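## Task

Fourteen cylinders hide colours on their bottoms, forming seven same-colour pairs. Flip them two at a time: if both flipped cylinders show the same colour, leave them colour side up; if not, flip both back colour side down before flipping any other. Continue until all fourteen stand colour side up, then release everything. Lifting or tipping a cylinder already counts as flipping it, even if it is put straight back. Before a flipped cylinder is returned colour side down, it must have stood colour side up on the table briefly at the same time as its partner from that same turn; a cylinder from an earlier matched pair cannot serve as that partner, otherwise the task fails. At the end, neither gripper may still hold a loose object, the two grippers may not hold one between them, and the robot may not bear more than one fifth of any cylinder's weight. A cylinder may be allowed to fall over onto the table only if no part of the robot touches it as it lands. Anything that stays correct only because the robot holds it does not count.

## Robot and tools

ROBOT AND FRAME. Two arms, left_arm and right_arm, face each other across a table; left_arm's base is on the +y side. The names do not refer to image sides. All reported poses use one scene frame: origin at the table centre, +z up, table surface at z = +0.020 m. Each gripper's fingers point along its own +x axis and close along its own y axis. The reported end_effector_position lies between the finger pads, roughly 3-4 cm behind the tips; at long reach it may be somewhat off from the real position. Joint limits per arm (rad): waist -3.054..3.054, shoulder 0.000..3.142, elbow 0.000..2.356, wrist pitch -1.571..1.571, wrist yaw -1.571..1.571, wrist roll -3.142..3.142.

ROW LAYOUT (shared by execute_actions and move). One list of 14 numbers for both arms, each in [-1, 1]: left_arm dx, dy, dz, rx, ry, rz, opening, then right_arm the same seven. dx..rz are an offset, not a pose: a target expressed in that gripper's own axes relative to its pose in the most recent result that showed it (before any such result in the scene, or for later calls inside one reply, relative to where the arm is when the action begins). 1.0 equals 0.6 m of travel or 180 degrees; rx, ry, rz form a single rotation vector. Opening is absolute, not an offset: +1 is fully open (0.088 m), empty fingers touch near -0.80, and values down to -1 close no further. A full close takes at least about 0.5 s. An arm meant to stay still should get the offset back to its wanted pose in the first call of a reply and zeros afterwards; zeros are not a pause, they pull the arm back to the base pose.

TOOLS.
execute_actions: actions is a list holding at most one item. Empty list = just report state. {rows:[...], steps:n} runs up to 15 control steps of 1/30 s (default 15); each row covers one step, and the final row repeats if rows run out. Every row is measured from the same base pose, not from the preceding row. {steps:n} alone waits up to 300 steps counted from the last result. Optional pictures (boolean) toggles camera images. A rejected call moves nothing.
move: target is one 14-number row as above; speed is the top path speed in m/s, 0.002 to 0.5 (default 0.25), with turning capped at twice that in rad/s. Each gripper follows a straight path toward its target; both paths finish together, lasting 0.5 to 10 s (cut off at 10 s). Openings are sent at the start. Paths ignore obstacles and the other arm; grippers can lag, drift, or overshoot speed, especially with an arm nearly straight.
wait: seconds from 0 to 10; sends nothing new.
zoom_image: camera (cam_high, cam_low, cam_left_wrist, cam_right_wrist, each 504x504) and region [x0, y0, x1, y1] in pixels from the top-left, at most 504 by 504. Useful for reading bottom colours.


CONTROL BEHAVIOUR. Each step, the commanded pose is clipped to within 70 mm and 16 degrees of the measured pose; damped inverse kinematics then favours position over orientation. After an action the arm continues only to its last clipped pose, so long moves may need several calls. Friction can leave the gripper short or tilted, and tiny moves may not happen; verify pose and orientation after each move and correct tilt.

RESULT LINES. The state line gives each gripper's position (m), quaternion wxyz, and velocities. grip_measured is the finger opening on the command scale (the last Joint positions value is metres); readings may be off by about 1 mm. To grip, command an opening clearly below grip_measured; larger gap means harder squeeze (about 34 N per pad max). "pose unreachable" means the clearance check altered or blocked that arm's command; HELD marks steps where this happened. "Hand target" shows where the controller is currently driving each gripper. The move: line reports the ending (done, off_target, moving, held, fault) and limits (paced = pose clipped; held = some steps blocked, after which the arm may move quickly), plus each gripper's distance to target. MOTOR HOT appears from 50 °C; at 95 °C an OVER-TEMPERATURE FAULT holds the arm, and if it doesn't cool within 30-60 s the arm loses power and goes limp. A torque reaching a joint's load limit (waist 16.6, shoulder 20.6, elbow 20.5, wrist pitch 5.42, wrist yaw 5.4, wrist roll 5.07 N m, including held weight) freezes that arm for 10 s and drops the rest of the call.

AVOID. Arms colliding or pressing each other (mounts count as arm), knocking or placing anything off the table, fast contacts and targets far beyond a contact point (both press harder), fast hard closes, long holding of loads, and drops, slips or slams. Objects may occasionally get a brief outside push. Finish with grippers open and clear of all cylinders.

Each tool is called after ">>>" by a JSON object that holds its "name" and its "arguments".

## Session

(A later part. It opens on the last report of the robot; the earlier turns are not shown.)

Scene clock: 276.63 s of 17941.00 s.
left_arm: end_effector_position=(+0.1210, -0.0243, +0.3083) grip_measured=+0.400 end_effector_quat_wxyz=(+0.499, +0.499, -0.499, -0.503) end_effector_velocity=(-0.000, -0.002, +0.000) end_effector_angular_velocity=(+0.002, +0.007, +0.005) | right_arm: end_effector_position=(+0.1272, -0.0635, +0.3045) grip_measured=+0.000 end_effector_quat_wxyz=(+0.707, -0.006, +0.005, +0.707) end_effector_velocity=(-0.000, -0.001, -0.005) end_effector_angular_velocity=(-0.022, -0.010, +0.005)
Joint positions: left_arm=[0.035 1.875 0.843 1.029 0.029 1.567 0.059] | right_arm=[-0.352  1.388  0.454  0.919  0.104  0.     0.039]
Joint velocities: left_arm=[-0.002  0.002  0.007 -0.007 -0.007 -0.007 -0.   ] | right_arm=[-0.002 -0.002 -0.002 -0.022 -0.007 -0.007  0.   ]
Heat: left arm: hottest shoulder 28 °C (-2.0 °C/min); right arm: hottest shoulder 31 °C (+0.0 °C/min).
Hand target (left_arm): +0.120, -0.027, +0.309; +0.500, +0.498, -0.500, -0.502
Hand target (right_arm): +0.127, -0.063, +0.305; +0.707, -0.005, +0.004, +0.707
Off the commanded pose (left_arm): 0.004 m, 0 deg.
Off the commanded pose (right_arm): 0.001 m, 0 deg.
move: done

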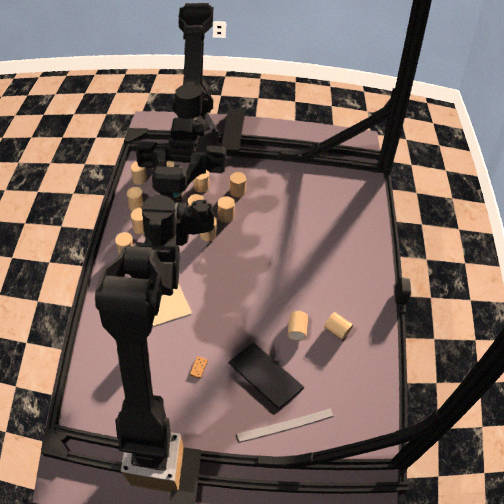

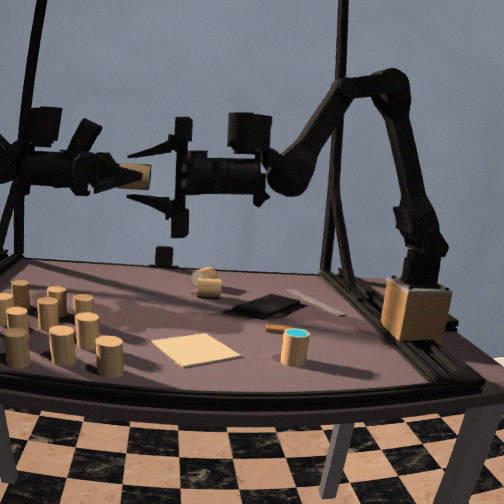

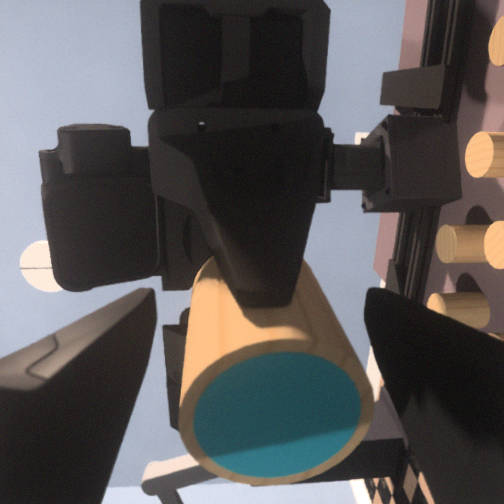

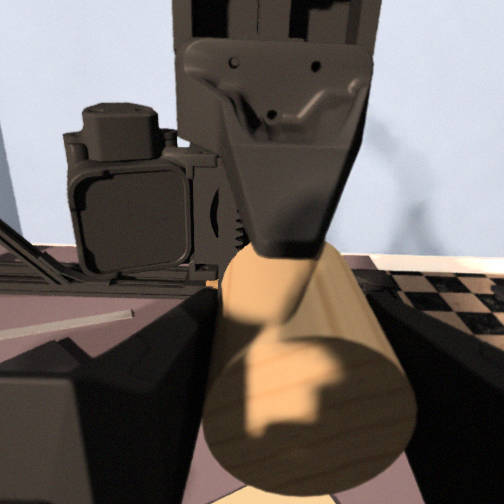

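>>> {"name": "execute_actions", "arguments": {"actions": [{"rows":[[0,0,0,0,0,0,-0.3,0,0,0,0,0,0,-0.3]],"steps":10}], "pictures": false}}

>>> {"name": "move", "arguments": {"target": [-0.06,0,0,0,0,0,-0.3,-0.06,0,0,0,0,0,0.5], "speed": 0.1}}

>>> {"name": "move", "arguments": {"target": [-0.335,-0.24,-0.217,0,0,-0.495,-0.3,-0.055,0.097,-0.252,0,0.497,0,0.5], "speed": 0.4}}

Scene clock: 284.77 s of 17941.00 s.
left_arm: end_effector_position=(+0.1208, -0.0246, +0.3080) grip_measured=+0.022 end_effector_quat_wxyz=(+0.499, +0.499, -0.499, -0.503) end_effector_velocity=(-0.005, +0.001, -0.007) end_effector_angular_velocity=(+0.027, +0.023, -0.015) | right_arm: end_effector_position=(+0.1272, -0.0635, +0.3042) grip_measured=+0.000 end_effector_quat_wxyz=(+0.707, -0.007, +0.005, +0.707) end_effector_velocity=(-0.002, -0.001, -0.002) end_effector_angular_velocity=(-0.007, -0.008, +0.020)
Joint positions: left_arm=[0.034 1.876 0.844 1.028 0.029 1.567 0.04 ] | right_arm=[-0.352  1.388  0.453  0.918  0.104  0.     0.039]
Joint velocities: left_arm=[-0.007 -0.002 -0.007 -0.022  0.007 -0.022 -0.   ] | right_arm=[-0.002 -0.002 -0.002 -0.007 -0.022 -0.007 -0.   ]
Heat: left arm: hottest shoulder 28 °C (-2.0 °C/min); right arm: hottest shoulder 31 °C (+0.0 °C/min).
Hand target (left_arm): +0.121, -0.024, +0.308; +0.499, +0.499, -0.499, -0.503
Hand target (right_arm): +0.127, -0.063, +0.305; +0.707, -0.006, +0.005, +0.707
Off the commanded pose (left_arm): 0.001 m, 0 deg.
Off the commanded pose (right_arm): 0.000 m, 0 deg.
Steps of this call (steps 1 to 234: nothing new was sent; steps 235 to 244: all 10 steps of this action). Readings (end_effector_position):
235: left_arm (+0.1208, -0.0246, +0.3080) | right_arm (+0.1272, -0.0635, +0.3043)
236: left_arm (+0.1208, -0.0246, +0.3080) | right_arm (+0.1272, -0.0635, +0.3043)
238: left_arm (+0.1208, -0.0246, +0.3079) | right_arm (+0.1272, -0.0635, +0.3042)
242: left_arm (+0.1208, -0.0246, +0.3080) | right_arm (+0.1272, -0.0635, +0.3042)
244: the state above

Scene clock: 285.80 s of 17941.00 s.
left_arm: end_effector_position=(+0.1199, +0.0088, +0.3037) grip_measured=+0.021 end_effector_quat_wxyz=(+0.496, +0.502, -0.496, -0.506) end_effector_velocity=(+0.002, +0.002, -0.001) end_effector_angular_velocity=(+0.007, +0.007, +0.020) | right_arm: end_effector_position=(+0.1270, -0.0966, +0.3064) grip_measured=+0.500 end_effector_quat_wxyz=(+0.706, -0.006, +0.005, +0.708) end_effector_velocity=(-0.002, -0.002, -0.000) end_effector_angular_velocity=(-0.007, +0.007, +0.010)
Joint positions: left_arm=[0.034 1.779 0.699 1.063 0.03  1.567 0.04 ] | right_arm=[-0.334  1.217  0.351  0.851  0.12   0.     0.063]
Joint velocities: left_arm=[-0.002 -0.007 -0.007 -0.007 -0.022 -0.007 -0.   ] | right_arm=[ 0.002 -0.017 -0.002 -0.022 -0.007  0.007  0.   ]
Heat: left arm: hottest shoulder 28 °C (-2.0 °C/min); right arm: hottest shoulder 30 °C (-1.0 °C/min).
Hand target (left_arm): +0.121, +0.011, +0.308; +0.499, +0.499, -0.499, -0.503
Hand target (right_arm): +0.127, -0.099, +0.305; +0.707, -0.006, +0.006, +0.707
Off the commanded pose (left_arm): 0.005 m, 1 deg.
Off the commanded pose (right_arm): 0.003 m, 0 deg.
move: done

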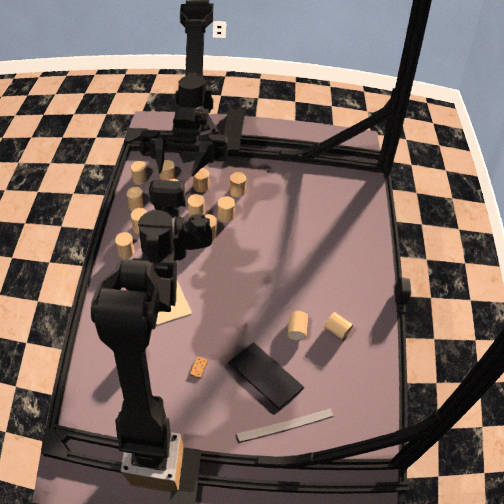

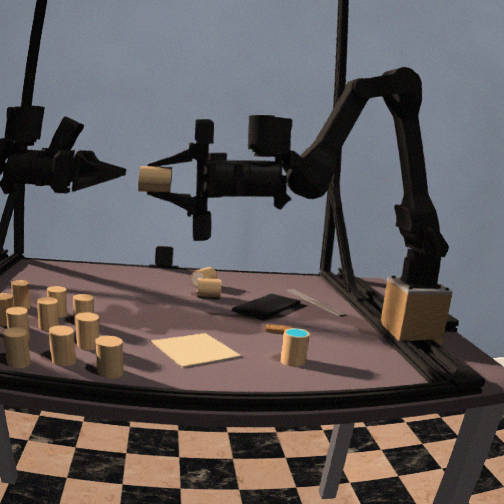

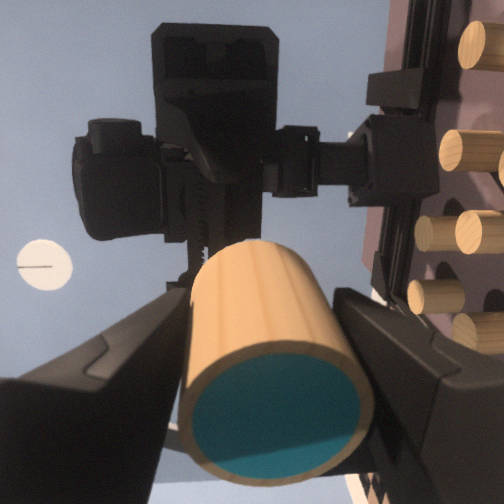

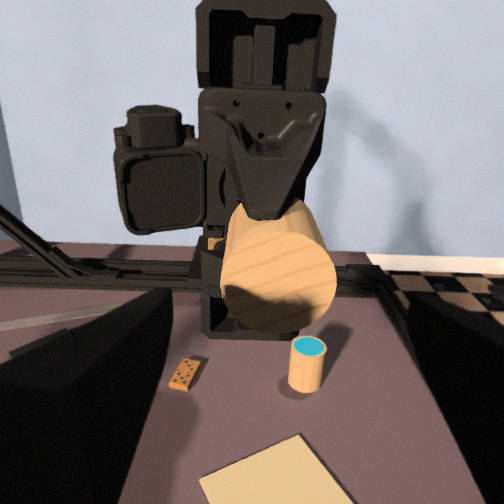

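Scene clock: 288.30 s of 17941.00 s.
left_arm: end_effector_position=(+0.2490, +0.2144, +0.1620) grip_measured=+0.016 end_effector_quat_wxyz=(-0.002, +0.706, +0.001, -0.708) end_effector_velocity=(-0.002, +0.007, -0.002) end_effector_angular_velocity=(+0.031, +0.008, +0.010) | right_arm: end_effector_position=(+0.0713, -0.1340, +0.1556) grip_measured=+0.500 end_effector_quat_wxyz=(+0.502, -0.499, +0.503, +0.496) end_effector_velocity=(+0.003, -0.003, -0.002) end_effector_angular_velocity=(-0.015, -0.011, +0.020)
Joint positions: left_arm=[ 0.499  1.75   1.03  -0.856  0.001  2.062  0.04 ] | right_arm=[-0.205  1.831  1.222 -0.966 -0.     0.263  0.064]
Joint velocities: left_arm=[ 0.002  0.002 -0.007 -0.022 -0.007 -0.007 -0.   ] | right_arm=[-0.002  0.002 -0.007 -0.007  0.007 -0.022 -0.   ]
Heat: left arm: hottest shoulder 28 °C (-3.0 °C/min); right arm: hottest elbow 31 °C (+0.0 °C/min).
Hand target (left_arm): +0.252, +0.212, +0.163; -0.001, +0.708, +0.001, -0.707
Hand target (right_arm): +0.069, -0.132, +0.155; +0.500, -0.499, +0.505, +0.496
Off the commanded pose (left_arm): 0.003 m, 0 deg.
Off the commanded pose (right_arm): 0.003 m, 1 deg.
move: done

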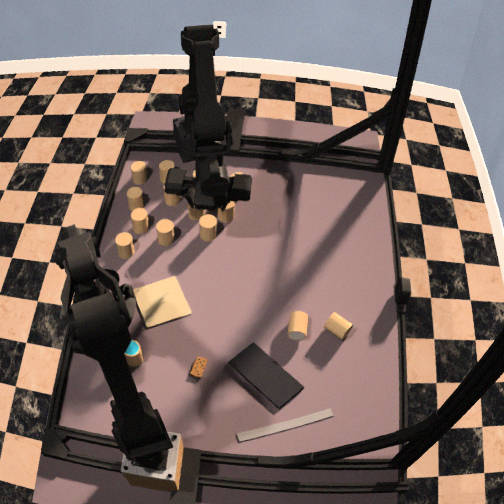

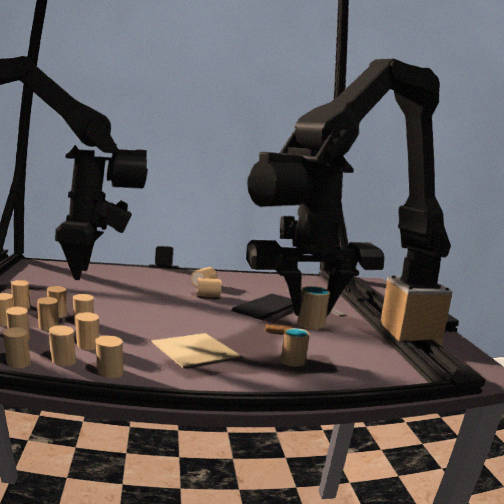

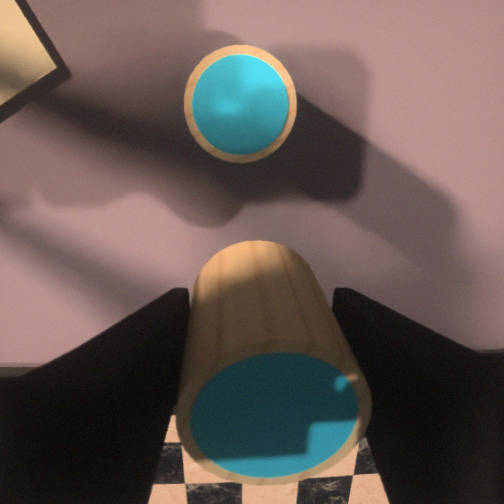

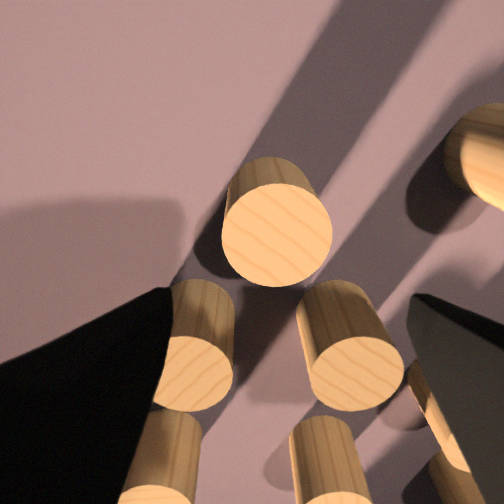

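>>> {"name": "move", "arguments": {"target": [0.15,0,0,0,0,0,-0.3,0.143,0.002,0.009,0,0,0,0.5], "speed": 0.1}}

Scene clock: 296.53 s of 17941.00 s.
left_arm: end_effector_position=(+0.2503, +0.2124, +0.0753) grip_measured=+0.009 end_effector_quat_wxyz=(+0.002, +0.708, -0.002, -0.706) end_effector_velocity=(-0.001, +0.002, +0.000) end_effector_angular_velocity=(+0.010, -0.003, +0.005) | right_arm: end_effector_position=(+0.0691, -0.1258, +0.0748) grip_measured=+0.500 end_effector_quat_wxyz=(+0.504, -0.494, +0.501, +0.501) end_effector_velocity=(-0.002, -0.004, +0.001) end_effector_angular_velocity=(-0.013, +0.019, +0.005)
Joint positions: left_arm=[ 0.5    1.965  0.89  -0.489  0.     2.062  0.039] | right_arm=[-0.205  2.003  1.093 -0.65  -0.     0.262  0.064]
Joint velocities: left_arm=[-0.002 -0.002 -0.002 -0.007 -0.007 -0.007 -0.   ] | right_arm=[-0.002 -0.007 -0.007 -0.007 -0.022 -0.007 -0.   ]
Heat: left arm: hottest shoulder 28 °C (-2.0 °C/min); right arm: hottest elbow 31 °C (+0.0 °C/min).
Hand target (left_arm): +0.249, +0.215, +0.072; -0.002, +0.706, +0.001, -0.708
Hand target (right_arm): +0.071, -0.129, +0.070; +0.502, -0.499, +0.503, +0.496
Off the commanded pose (left_arm): 0.004 m, 1 deg.
Off the commanded pose (right_arm): 0.006 m, 1 deg.
move: done

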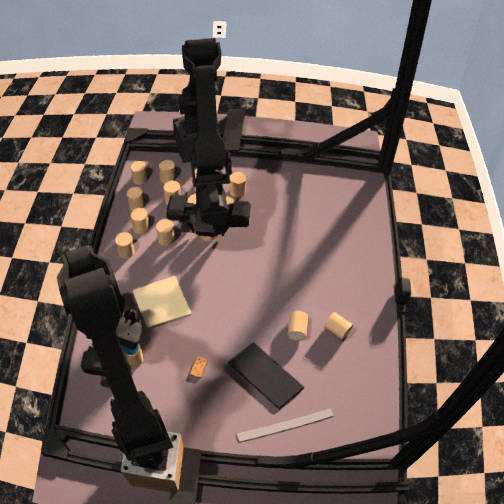

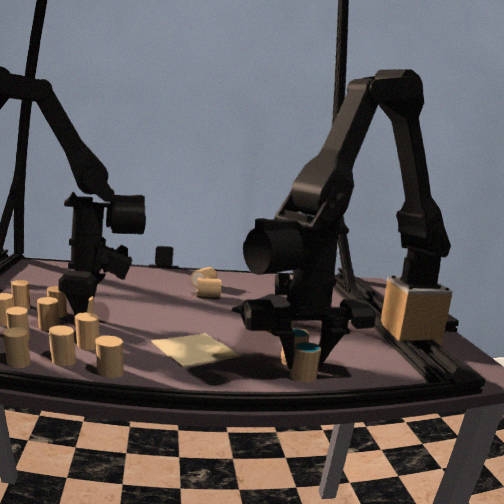

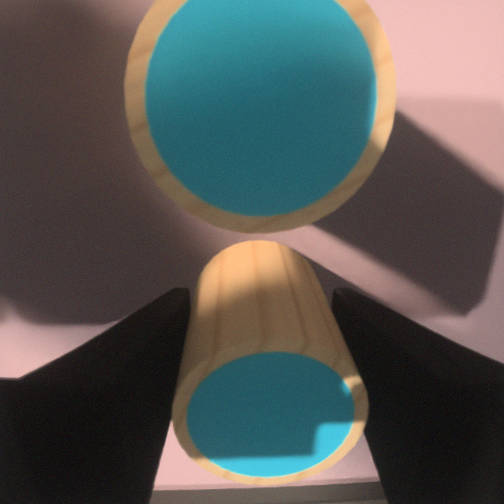

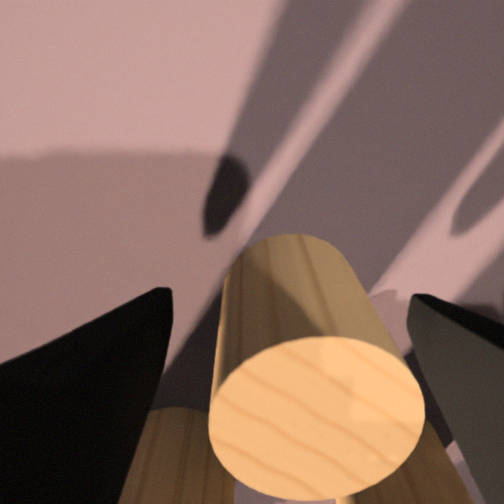

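>>> {"name": "execute_actions", "arguments": {"actions": [{"rows":[[0,0,0,0,0,0,0.5,0,0,0,0,0,0,0.5]],"steps":15}], "pictures": false}}

>>> {"name": "execute_actions", "arguments": {"actions": [{"rows":[[0,0,0,0,0,0,0.5,0,0,0,0,0,0,-0.3]],"steps":15}], "pictures": false}}

>>> {"name": "move", "arguments": {"target": [-0.14,0,0,0,0,0,0.5,-0.14,0,0,0,0,0,-0.3]}}

>>> {"name": "move", "arguments": {"target": [-0.26,0.275,0.21,0,0,0.5,0.5,-0.243,-0.10,0.108,0,-0.502,0,-0.3], "speed": 0.4}}

Scene clock: 303.73 s of 17941.00 s.
left_arm: end_effector_position=(+0.2503, +0.2123, +0.0752) grip_measured=+0.497 end_effector_quat_wxyz=(+0.002, +0.708, -0.002, -0.706) end_effector_velocity=(-0.001, +0.002, +0.000) end_effector_angular_velocity=(+0.010, -0.003, +0.005) | right_arm: end_effector_position=(+0.0693, -0.1260, +0.0743) grip_measured=+0.500 end_effector_quat_wxyz=(+0.504, -0.494, +0.501, +0.501) end_effector_velocity=(+0.001, -0.005, +0.000) end_effector_angular_velocity=(-0.023, +0.001, +0.020)
Joint positions: left_arm=[ 0.5    1.966  0.889 -0.488  0.001  2.062  0.063] | right_arm=[-0.205  2.004  1.093 -0.649 -0.     0.262  0.064]
Joint velocities: left_arm=[-0.002 -0.002 -0.002 -0.007 -0.007 -0.007  0.001] | right_arm=[-0.002 -0.002 -0.002 -0.022 -0.007 -0.022 -0.   ]
Heat: left arm: hottest shoulder 28 °C (-1.0 °C/min); right arm: hottest shoulder 30 °C (-1.0 °C/min).
Hand target (left_arm): +0.250, +0.212, +0.075; +0.002, +0.708, -0.002, -0.706
Hand target (right_arm): +0.069, -0.126, +0.075; +0.504, -0.494, +0.501, +0.501
Off the commanded pose (left_arm): 0.000 m, 0 deg.
Off the commanded pose (right_arm): 0.001 m, 0 deg.
Steps of this call (steps 1 to 201: nothing new was sent; steps 202 to 216: all 15 steps of this action). Readings (end_effector_position):
202: left_arm (+0.2503, +0.2123, +0.0752) | right_arm (+0.0693, -0.1260, +0.0743)
203: left_arm (+0.2503, +0.2123, +0.0752) | right_arm (+0.0693, -0.1260, +0.0743)
205: left_arm (+0.2503, +0.2123, +0.0751) | right_arm (+0.0693, -0.1260, +0.0743)
209: left_arm (+0.2503, +0.2123, +0.0752) | right_arm (+0.0693, -0.1260, +0.0743)
216: the state above

Scene clock: 304.23 s of 17941.00 s.
left_arm: end_effector_position=(+0.2503, +0.2123, +0.0752) grip_measured=+0.500 end_effector_quat_wxyz=(+0.002, +0.708, -0.002, -0.706) end_effector_velocity=(-0.005, +0.005, +0.001) end_effector_angular_velocity=(+0.016, +0.017, +0.019) | right_arm: end_effector_position=(+0.0692, -0.1261, +0.0743) grip_measured=+0.000 end_effector_quat_wxyz=(+0.504, -0.494, +0.501, +0.501) end_effector_velocity=(-0.001, -0.003, +0.000) end_effector_angular_velocity=(-0.009, +0.005, -0.005)
Joint positions: left_arm=[ 0.5    1.966  0.889 -0.488  0.001  2.062  0.063] | right_arm=[-0.205  2.004  1.093 -0.649 -0.001  0.262  0.039]
Joint velocities: left_arm=[-0.002 -0.007 -0.007 -0.022  0.007 -0.022  0.   ] | right_arm=[ 0.002 -0.002 -0.002 -0.007 -0.007  0.007 -0.   ]
Heat: left arm: hottest shoulder 28 °C (-1.0 °C/min); right arm: hottest shoulder 30 °C (-1.0 °C/min).
Hand target (left_arm): +0.250, +0.212, +0.075; +0.002, +0.708, -0.002, -0.706
Hand target (right_arm): +0.069, -0.126, +0.074; +0.504, -0.494, +0.501, +0.501
Off the commanded pose (left_arm): 0.000 m, 0 deg.
Off the commanded pose (right_arm): 0.000 m, 0 deg.
Steps of this call (steps 1 to 15: all 15 steps of this action). Readings (end_effector_position):
1: left_arm (+0.2503, +0.2123, +0.0752) | right_arm (+0.0693, -0.1260, +0.0743)
2: left_arm (+0.2503, +0.2123, +0.0752) | right_arm (+0.0693, -0.1260, +0.0743)
4: left_arm (+0.2503, +0.2123, +0.0752) | right_arm (+0.0693, -0.1260, +0.0743)
8: left_arm (+0.2503, +0.2123, +0.0752) | right_arm (+0.0692, -0.1261, +0.0743)
15: the state above

Scene clock: 305.33 s of 17941.00 s.
left_arm: end_effector_position=(+0.2482, +0.2160, +0.1546) grip_measured=+0.500 end_effector_quat_wxyz=(-0.003, +0.705, +0.003, -0.709) end_effector_velocity=(-0.003, +0.002, +0.001) end_effector_angular_velocity=(+0.012, +0.015, -0.010) | right_arm: end_effector_position=(+0.0704, -0.1306, +0.1518) grip_measured=+0.000 end_effector_quat_wxyz=(+0.500, -0.501, +0.505, +0.494) end_effector_velocity=(-0.002, -0.001, +0.001) end_effector_angular_velocity=(-0.008, +0.021, -0.010)
Joint positions: left_arm=[ 0.5    1.762  1.011 -0.83   0.001  2.062  0.063] | right_arm=[-0.205  1.854  1.236 -0.963 -0.001  0.262  0.039]
Joint velocities: left_arm=[-0.002 -0.002  0.002 -0.022  0.007  0.007 -0.   ] | right_arm=[-0.002 -0.002  0.002 -0.007 -0.022  0.007 -0.   ]
Heat: left arm: hottest shoulder 28 °C (+0.0 °C/min); right arm: hottest shoulder 30 °C (-1.0 °C/min).
Hand target (left_arm): +0.250, +0.213, +0.160; +0.002, +0.708, -0.002, -0.706
Hand target (right_arm): +0.069, -0.127, +0.158; +0.504, -0.494, +0.501, +0.501
Off the commanded pose (left_arm): 0.006 m, 1 deg.
Off the commanded pose (right_arm): 0.007 m, 1 deg.
move: done

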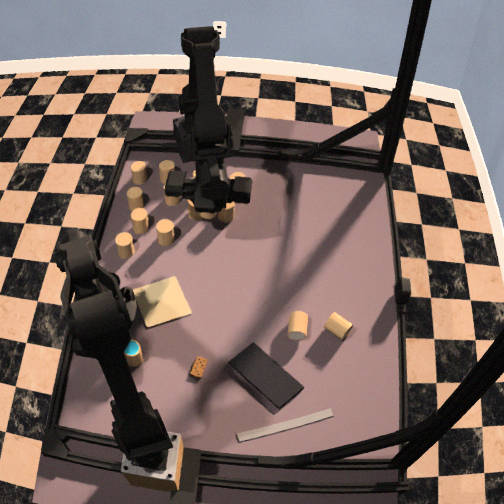

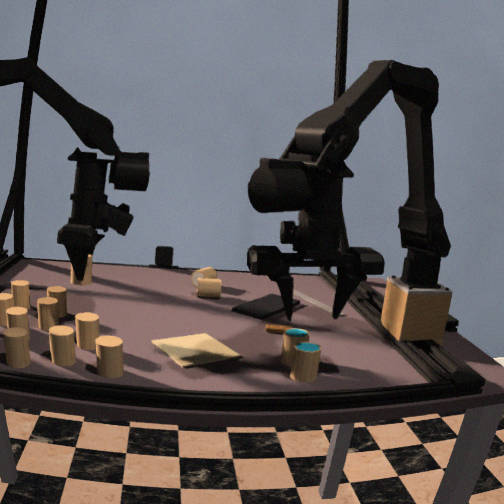

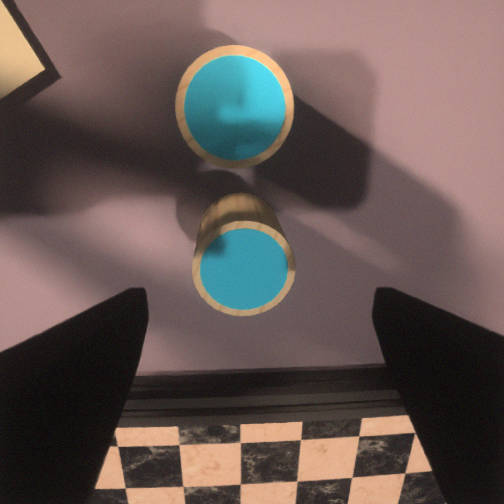

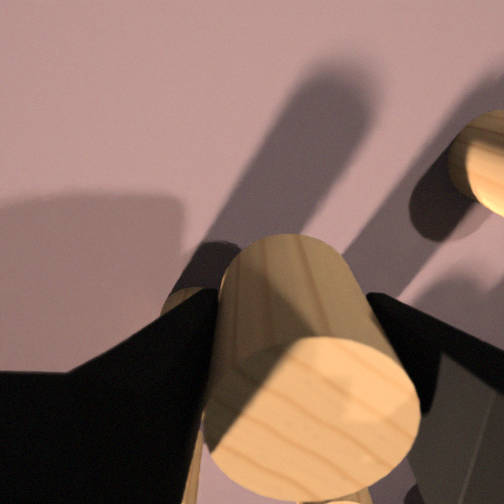

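Scene clock: 307.87 s of 17941.00 s.
left_arm: end_effector_position=(+0.1227, +0.0506, +0.3111) grip_measured=+0.500 end_effector_quat_wxyz=(+0.499, +0.499, -0.497, -0.505) end_effector_velocity=(+0.000, -0.000, -0.002) end_effector_angular_velocity=(+0.002, +0.007, +0.005) | right_arm: end_effector_position=(+0.1289, -0.0640, +0.3037) grip_measured=-0.002 end_effector_quat_wxyz=(+0.707, +0.003, -0.004, +0.708) end_effector_velocity=(+0.002, -0.001, -0.002) end_effector_angular_velocity=(-0.002, -0.007, -0.010)
Joint positions: left_arm=[0.049 1.619 0.54  1.071 0.044 1.562 0.064] | right_arm=[-0.359  1.41   0.437  0.983  0.096 -0.003  0.039]
Joint velocities: left_arm=[-0.002  0.007 -0.002  0.007 -0.007 -0.007 -0.   ] | right_arm=[-0.002  0.002 -0.007  0.007  0.007 -0.007 -0.001]
Heat: left arm: hottest shoulder 28 °C (+0.0 °C/min); right arm: hottest shoulder 30 °C (+0.0 °C/min).
Hand target (left_arm): +0.122, +0.050, +0.310; +0.499, +0.498, -0.496, -0.506
Hand target (right_arm): +0.129, -0.065, +0.298; +0.706, -0.003, -0.001, +0.708
Off the commanded pose (left_arm): 0.002 m, 0 deg.
Off the commanded pose (right_arm): 0.007 m, 1 deg.
move: done

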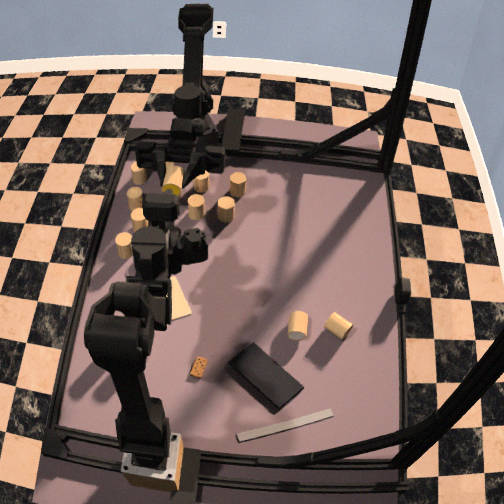

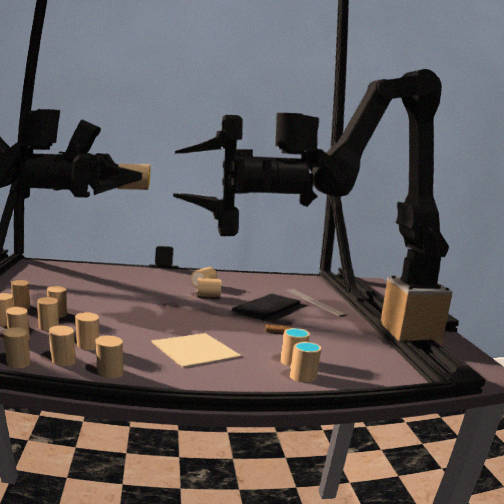

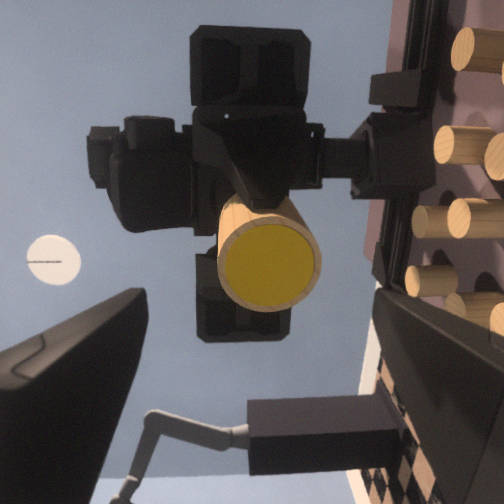

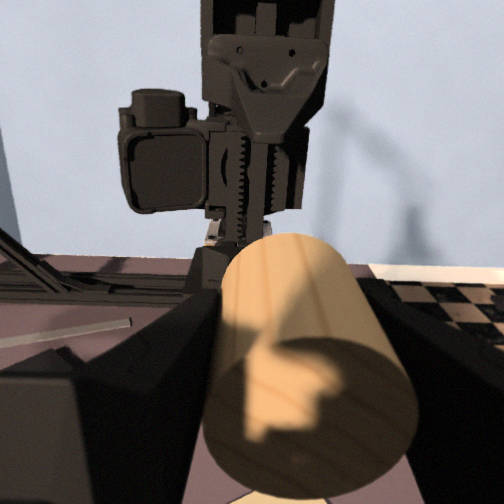

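>>> {"name": "move", "arguments": {"target": [0.133,-0.003,0,0,0,0,0.4,0,0,0,0,0,0,-0.3], "speed": 0.15}}

>>> {"name": "execute_actions", "arguments": {"actions": [{"rows":[[0,0,0,0,0,0,-0.3,0,0,0,0,0,0,-0.3]],"steps":10}], "pictures": false}}

>>> {"name": "move", "arguments": {"target": [-0.06,0,0,0,0,0,-0.3,-0.06,0,0,0,0,0,0.5], "speed": 0.1}}

>>> {"name": "move", "arguments": {"target": [-0.338,-0.238,-0.013,0,0,-0.492,-0.3,-0.15,0.162,-0.252,0,0.503,0,0.5], "speed": 0.4}}

Scene clock: 317.80 s of 17941.00 s.
left_arm: end_effector_position=(+0.1234, -0.0262, +0.3071) grip_measured=+0.400 end_effector_quat_wxyz=(+0.498, +0.500, -0.496, -0.506) end_effector_velocity=(-0.002, -0.001, -0.005) end_effector_angular_velocity=(+0.022, +0.008, -0.010) | right_arm: end_effector_position=(+0.1288, -0.0641, +0.3025) grip_measured=-0.001 end_effector_quat_wxyz=(+0.706, +0.001, -0.003, +0.708) end_effector_velocity=(+0.004, -0.001, -0.004) end_effector_angular_velocity=(-0.012, -0.008, -0.015)
Joint positions: left_arm=[0.042 1.879 0.852 1.016 0.037 1.562 0.059] | right_arm=[-0.359  1.411  0.435  0.983  0.096 -0.004  0.039]
Joint velocities: left_arm=[-0.002  0.002  0.002 -0.022  0.007 -0.007 -0.   ] | right_arm=[-0.007 -0.002 -0.007 -0.007  0.007 -0.007  0.   ]
Heat: left arm: hottest shoulder 28 °C (+0.0 °C/min); right arm: hottest wrist pitch 31 °C (+0.0 °C/min).
Hand target (left_arm): +0.122, -0.029, +0.308; +0.499, +0.499, -0.497, -0.505
Hand target (right_arm): +0.129, -0.064, +0.304; +0.707, +0.003, -0.004, +0.708
Off the commanded pose (left_arm): 0.004 m, 0 deg.
Off the commanded pose (right_arm): 0.001 m, 0 deg.
move: done

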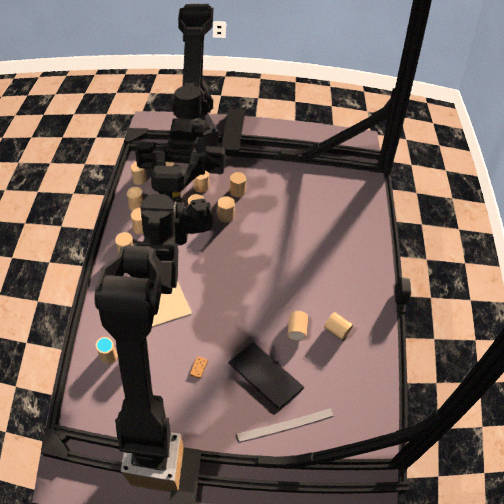

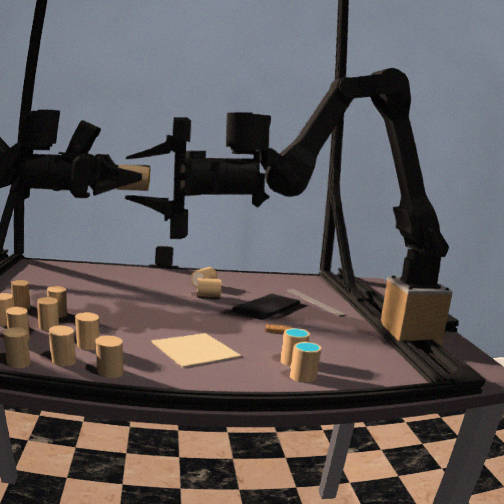

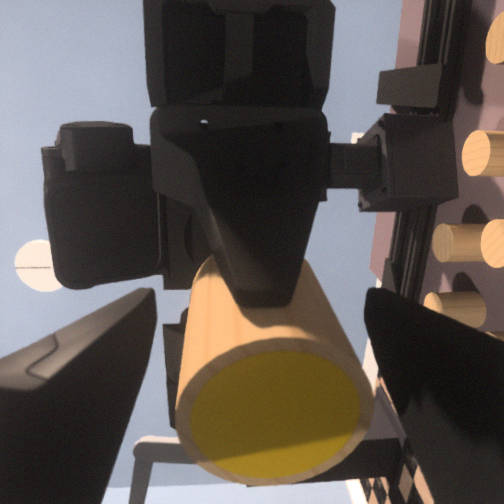

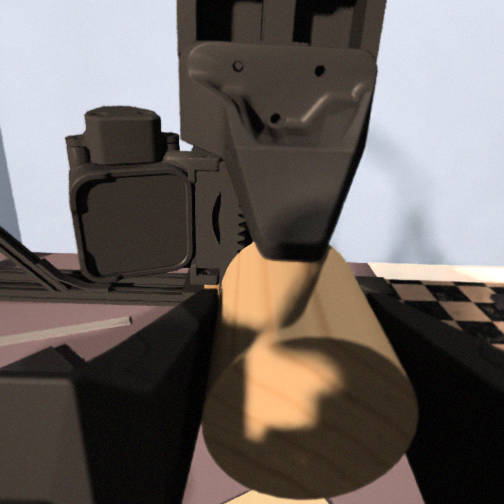

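Scene clock: 318.13 s of 17941.00 s.
left_arm: end_effector_position=(+0.1235, -0.0263, +0.3071) grip_measured=+0.023 end_effector_quat_wxyz=(+0.498, +0.500, -0.496, -0.506) end_effector_velocity=(-0.000, +0.001, -0.001) end_effector_angular_velocity=(+0.007, +0.007, +0.005) | right_arm: end_effector_position=(+0.1288, -0.0641, +0.3024) grip_measured=-0.001 end_effector_quat_wxyz=(+0.706, +0.001, -0.003, +0.708) end_effector_velocity=(-0.000, -0.001, +0.001) end_effector_angular_velocity=(+0.007, -0.007, +0.005)
Joint positions: left_arm=[0.042 1.88  0.852 1.016 0.037 1.562 0.04 ] | right_arm=[-0.359  1.411  0.435  0.982  0.096 -0.004  0.039]
Joint velocities: left_arm=[-0.002 -0.002 -0.002 -0.007 -0.007 -0.007 -0.   ] | right_arm=[-0.002 -0.002 -0.002  0.007 -0.007 -0.007 -0.   ]
Heat: left arm: hottest shoulder 28 °C (+0.0 °C/min); right arm: hottest wrist pitch 31 °C (+0.0 °C/min).
Hand target (left_arm): +0.123, -0.026, +0.307; +0.498, +0.500, -0.496, -0.506
Hand target (right_arm): +0.129, -0.064, +0.303; +0.706, +0.001, -0.003, +0.708
Off the commanded pose (left_arm): 0.000 m, 0 deg.
Off the commanded pose (right_arm): 0.000 m, 0 deg.
Steps of this call (steps 1 to 10: all 10 steps of this action). Readings (end_effector_position):
1: left_arm (+0.1234, -0.0262, +0.3073) | right_arm (+0.1288, -0.0641, +0.3025)
2: left_arm (+0.1234, -0.0262, +0.3073) | right_arm (+0.1288, -0.0641, +0.3025)
4: left_arm (+0.1235, -0.0262, +0.3073) | right_arm (+0.1288, -0.0641, +0.3025)
8: left_arm (+0.1235, -0.0263, +0.3071) | right_arm (+0.1288, -0.0641, +0.3024)
10: the state above

Scene clock: 319.17 s of 17941.00 s.
left_arm: end_effector_position=(+0.1227, +0.0073, +0.3034) grip_measured=+0.022 end_effector_quat_wxyz=(+0.496, +0.502, -0.493, -0.509) end_effector_velocity=(-0.000, +0.003, -0.003) end_effector_angular_velocity=(+0.012, -0.007, -0.005) | right_arm: end_effector_position=(+0.1287, -0.0972, +0.3036) grip_measured=+0.500 end_effector_quat_wxyz=(+0.706, +0.002, -0.004, +0.708) end_effector_velocity=(+0.000, -0.003, +0.001) end_effector_angular_velocity=(+0.002, +0.008, +0.005)
Joint positions: left_arm=[0.043 1.781 0.708 1.05  0.038 1.562 0.04 ] | right_arm=[-0.343  1.245  0.328  0.925  0.111 -0.004  0.063]
Joint velocities: left_arm=[ 0.002 -0.007 -0.012 -0.007  0.007  0.007 -0.   ] | right_arm=[-0.002 -0.017 -0.007 -0.007 -0.007  0.007 -0.   ]
Heat: left arm: hottest shoulder 28 °C (+0.0 °C/min); right arm: hottest wrist pitch 31 °C (+0.0 °C/min).
Hand target (left_arm): +0.124, +0.010, +0.308; +0.498, +0.500, -0.496, -0.506
Hand target (right_arm): +0.129, -0.100, +0.302; +0.707, +0.001, -0.003, +0.708
Off the commanded pose (left_arm): 0.005 m, 1 deg.
Off the commanded pose (right_arm): 0.003 m, 0 deg.
move: done

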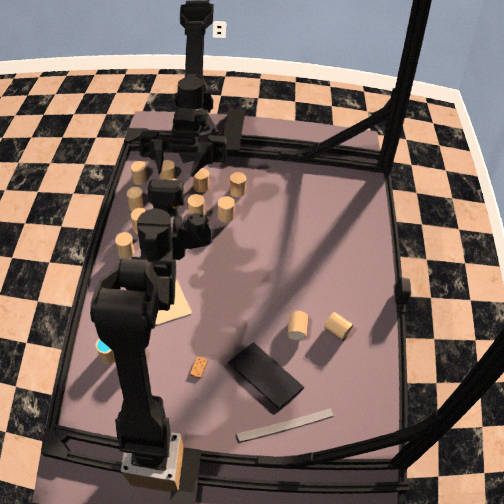

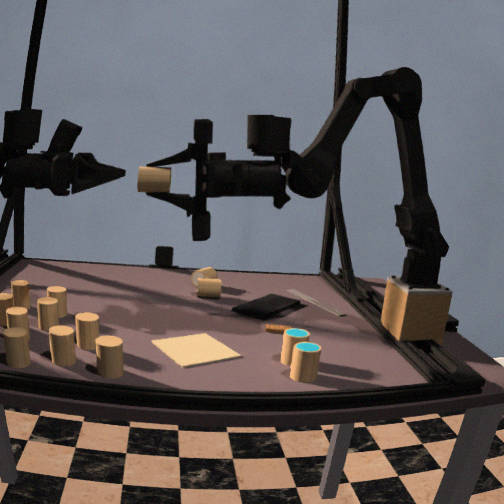

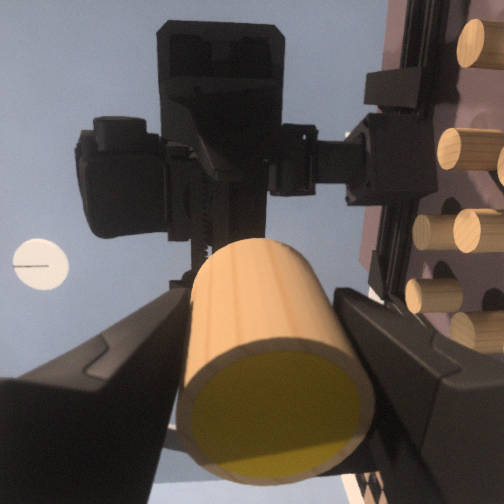

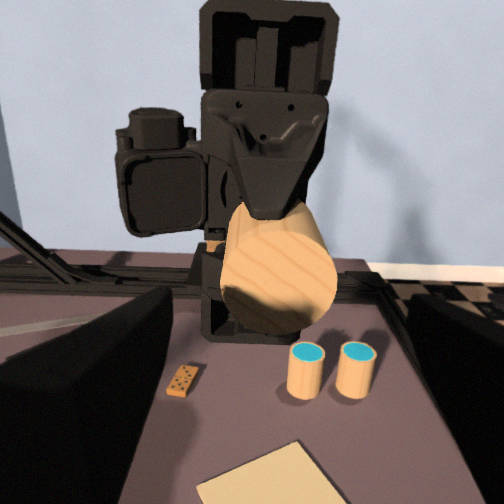

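Scene clock: 321.60 s of 17941.00 s.
left_arm: end_effector_position=(+0.1286, +0.2162, +0.1642) grip_measured=+0.019 end_effector_quat_wxyz=(-0.001, +0.703, +0.000, -0.711) end_effector_velocity=(+0.002, +0.006, +0.002) end_effector_angular_velocity=(+0.028, -0.020, +0.005) | right_arm: end_effector_position=(+0.0344, -0.1880, +0.1507) grip_measured=+0.500 end_effector_quat_wxyz=(+0.502, -0.498, +0.503, +0.497) end_effector_velocity=(-0.001, +0.000, +0.003) end_effector_angular_velocity=(-0.010, +0.004, +0.005)
Joint positions: left_arm=[ 0.079  1.616  0.888 -0.845  0.012  1.641  0.04 ] | right_arm=[-0.03   1.699  1.04  -0.914 -0.     0.437  0.064]
Joint velocities: left_arm=[-0.002 -0.002  0.007 -0.037 -0.022 -0.007 -0.   ] | right_arm=[-0.002  0.002  0.017 -0.022 -0.007 -0.007  0.   ]
Heat: left arm: hottest shoulder 28 °C (+0.0 °C/min); right arm: hottest elbow 31 °C (+0.0 °C/min).
Hand target (left_arm): +0.130, +0.213, +0.166; +0.001, +0.704, -0.001, -0.710
Hand target (right_arm): +0.032, -0.186, +0.151; +0.501, -0.498, +0.505, +0.497
Off the commanded pose (left_arm): 0.003 m, 0 deg.
Off the commanded pose (right_arm): 0.003 m, 1 deg.
move: done

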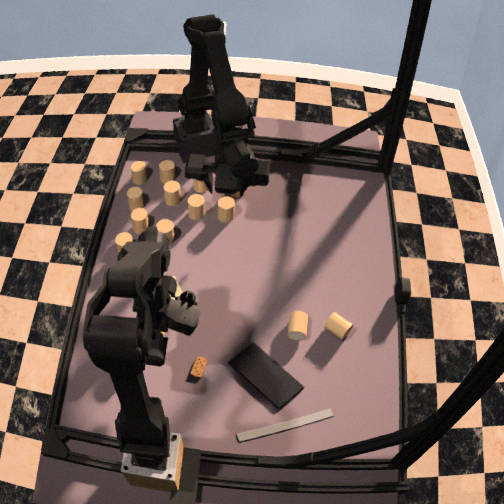

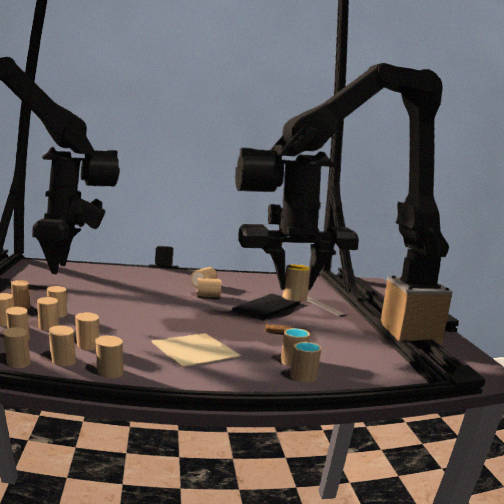

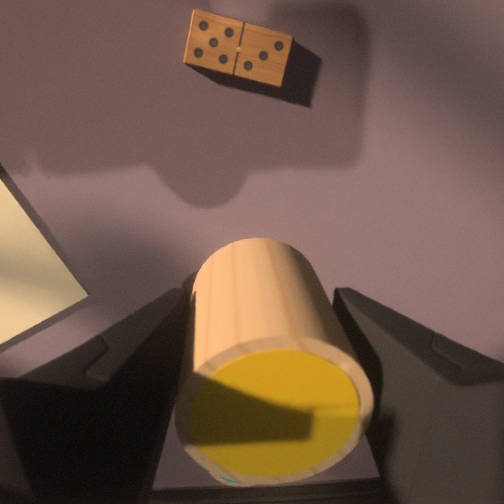

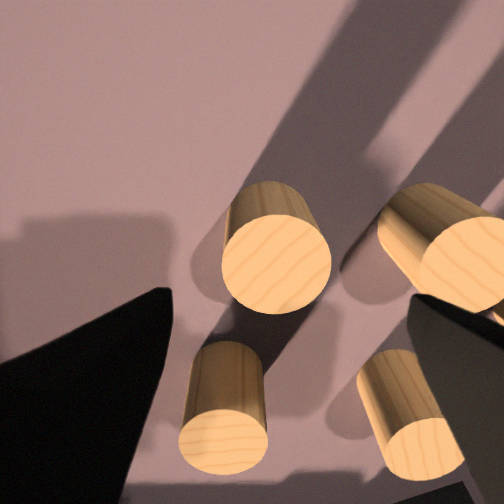

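>>> {"name": "move", "arguments": {"target": [0.154,0,-0.002,0,0.004,0,-0.3,0.13,0,-0.010,0,0,0,0.25], "speed": 0.1}}

Scene clock: 330.00 s of 17941.00 s.
left_arm: end_effector_position=(+0.1294, +0.2139, +0.0736) grip_measured=+0.010 end_effector_quat_wxyz=(+0.003, +0.707, -0.003, -0.708) end_effector_velocity=(-0.003, +0.001, -0.000) end_effector_angular_velocity=(+0.007, +0.008, -0.015) | right_arm: end_effector_position=(+0.0340, -0.1906, +0.0769) grip_measured=+0.250 end_effector_quat_wxyz=(+0.504, -0.493, +0.501, +0.502) end_effector_velocity=(+0.000, -0.001, -0.000) end_effector_angular_velocity=(-0.010, +0.003, +0.020)
Joint positions: left_arm=[ 0.075  1.87   0.731 -0.425  0.002  1.637  0.04 ] | right_arm=[-0.026  1.844  0.871 -0.584 -0.001  0.442  0.051]
Joint velocities: left_arm=[-0.007  0.002  0.002 -0.007  0.007  0.007 -0.   ] | right_arm=[-0.002  0.002  0.002 -0.007 -0.007 -0.022 -0.   ]
Heat: left arm: hottest shoulder 28 °C (+0.0 °C/min); right arm: hottest elbow 31 °C (-1.0 °C/min).
Hand target (left_arm): +0.129, +0.216, +0.071; -0.001, +0.707, +0.000, -0.707
Hand target (right_arm): +0.035, -0.194, +0.073; +0.502, -0.498, +0.503, +0.497
Off the commanded pose (left_arm): 0.003 m, 1 deg.
Off the commanded pose (right_arm): 0.005 m, 1 deg.
move: done

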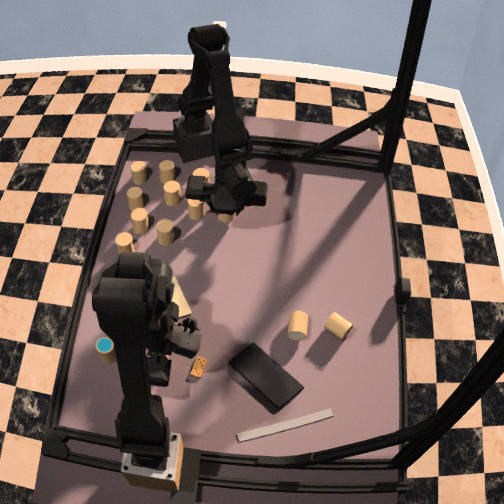

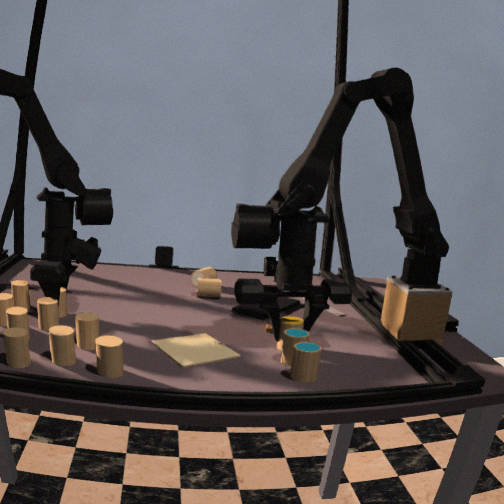

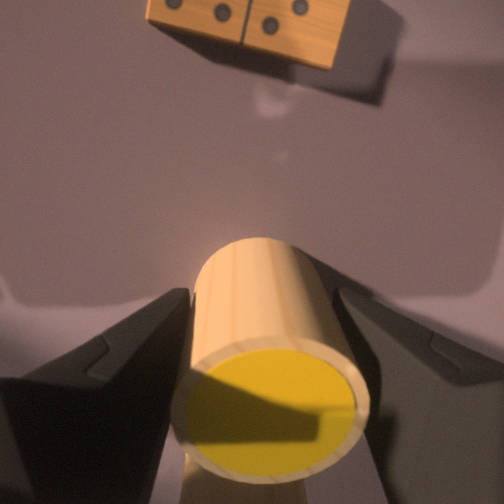

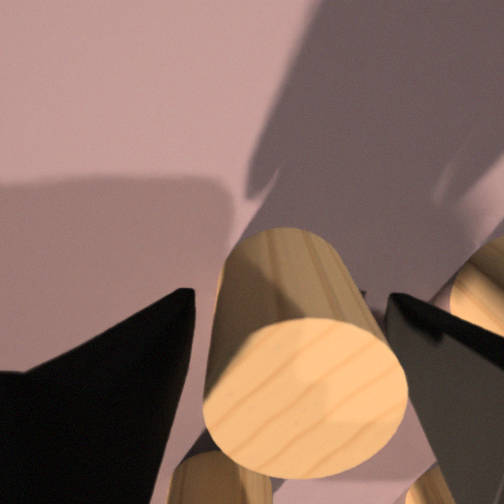

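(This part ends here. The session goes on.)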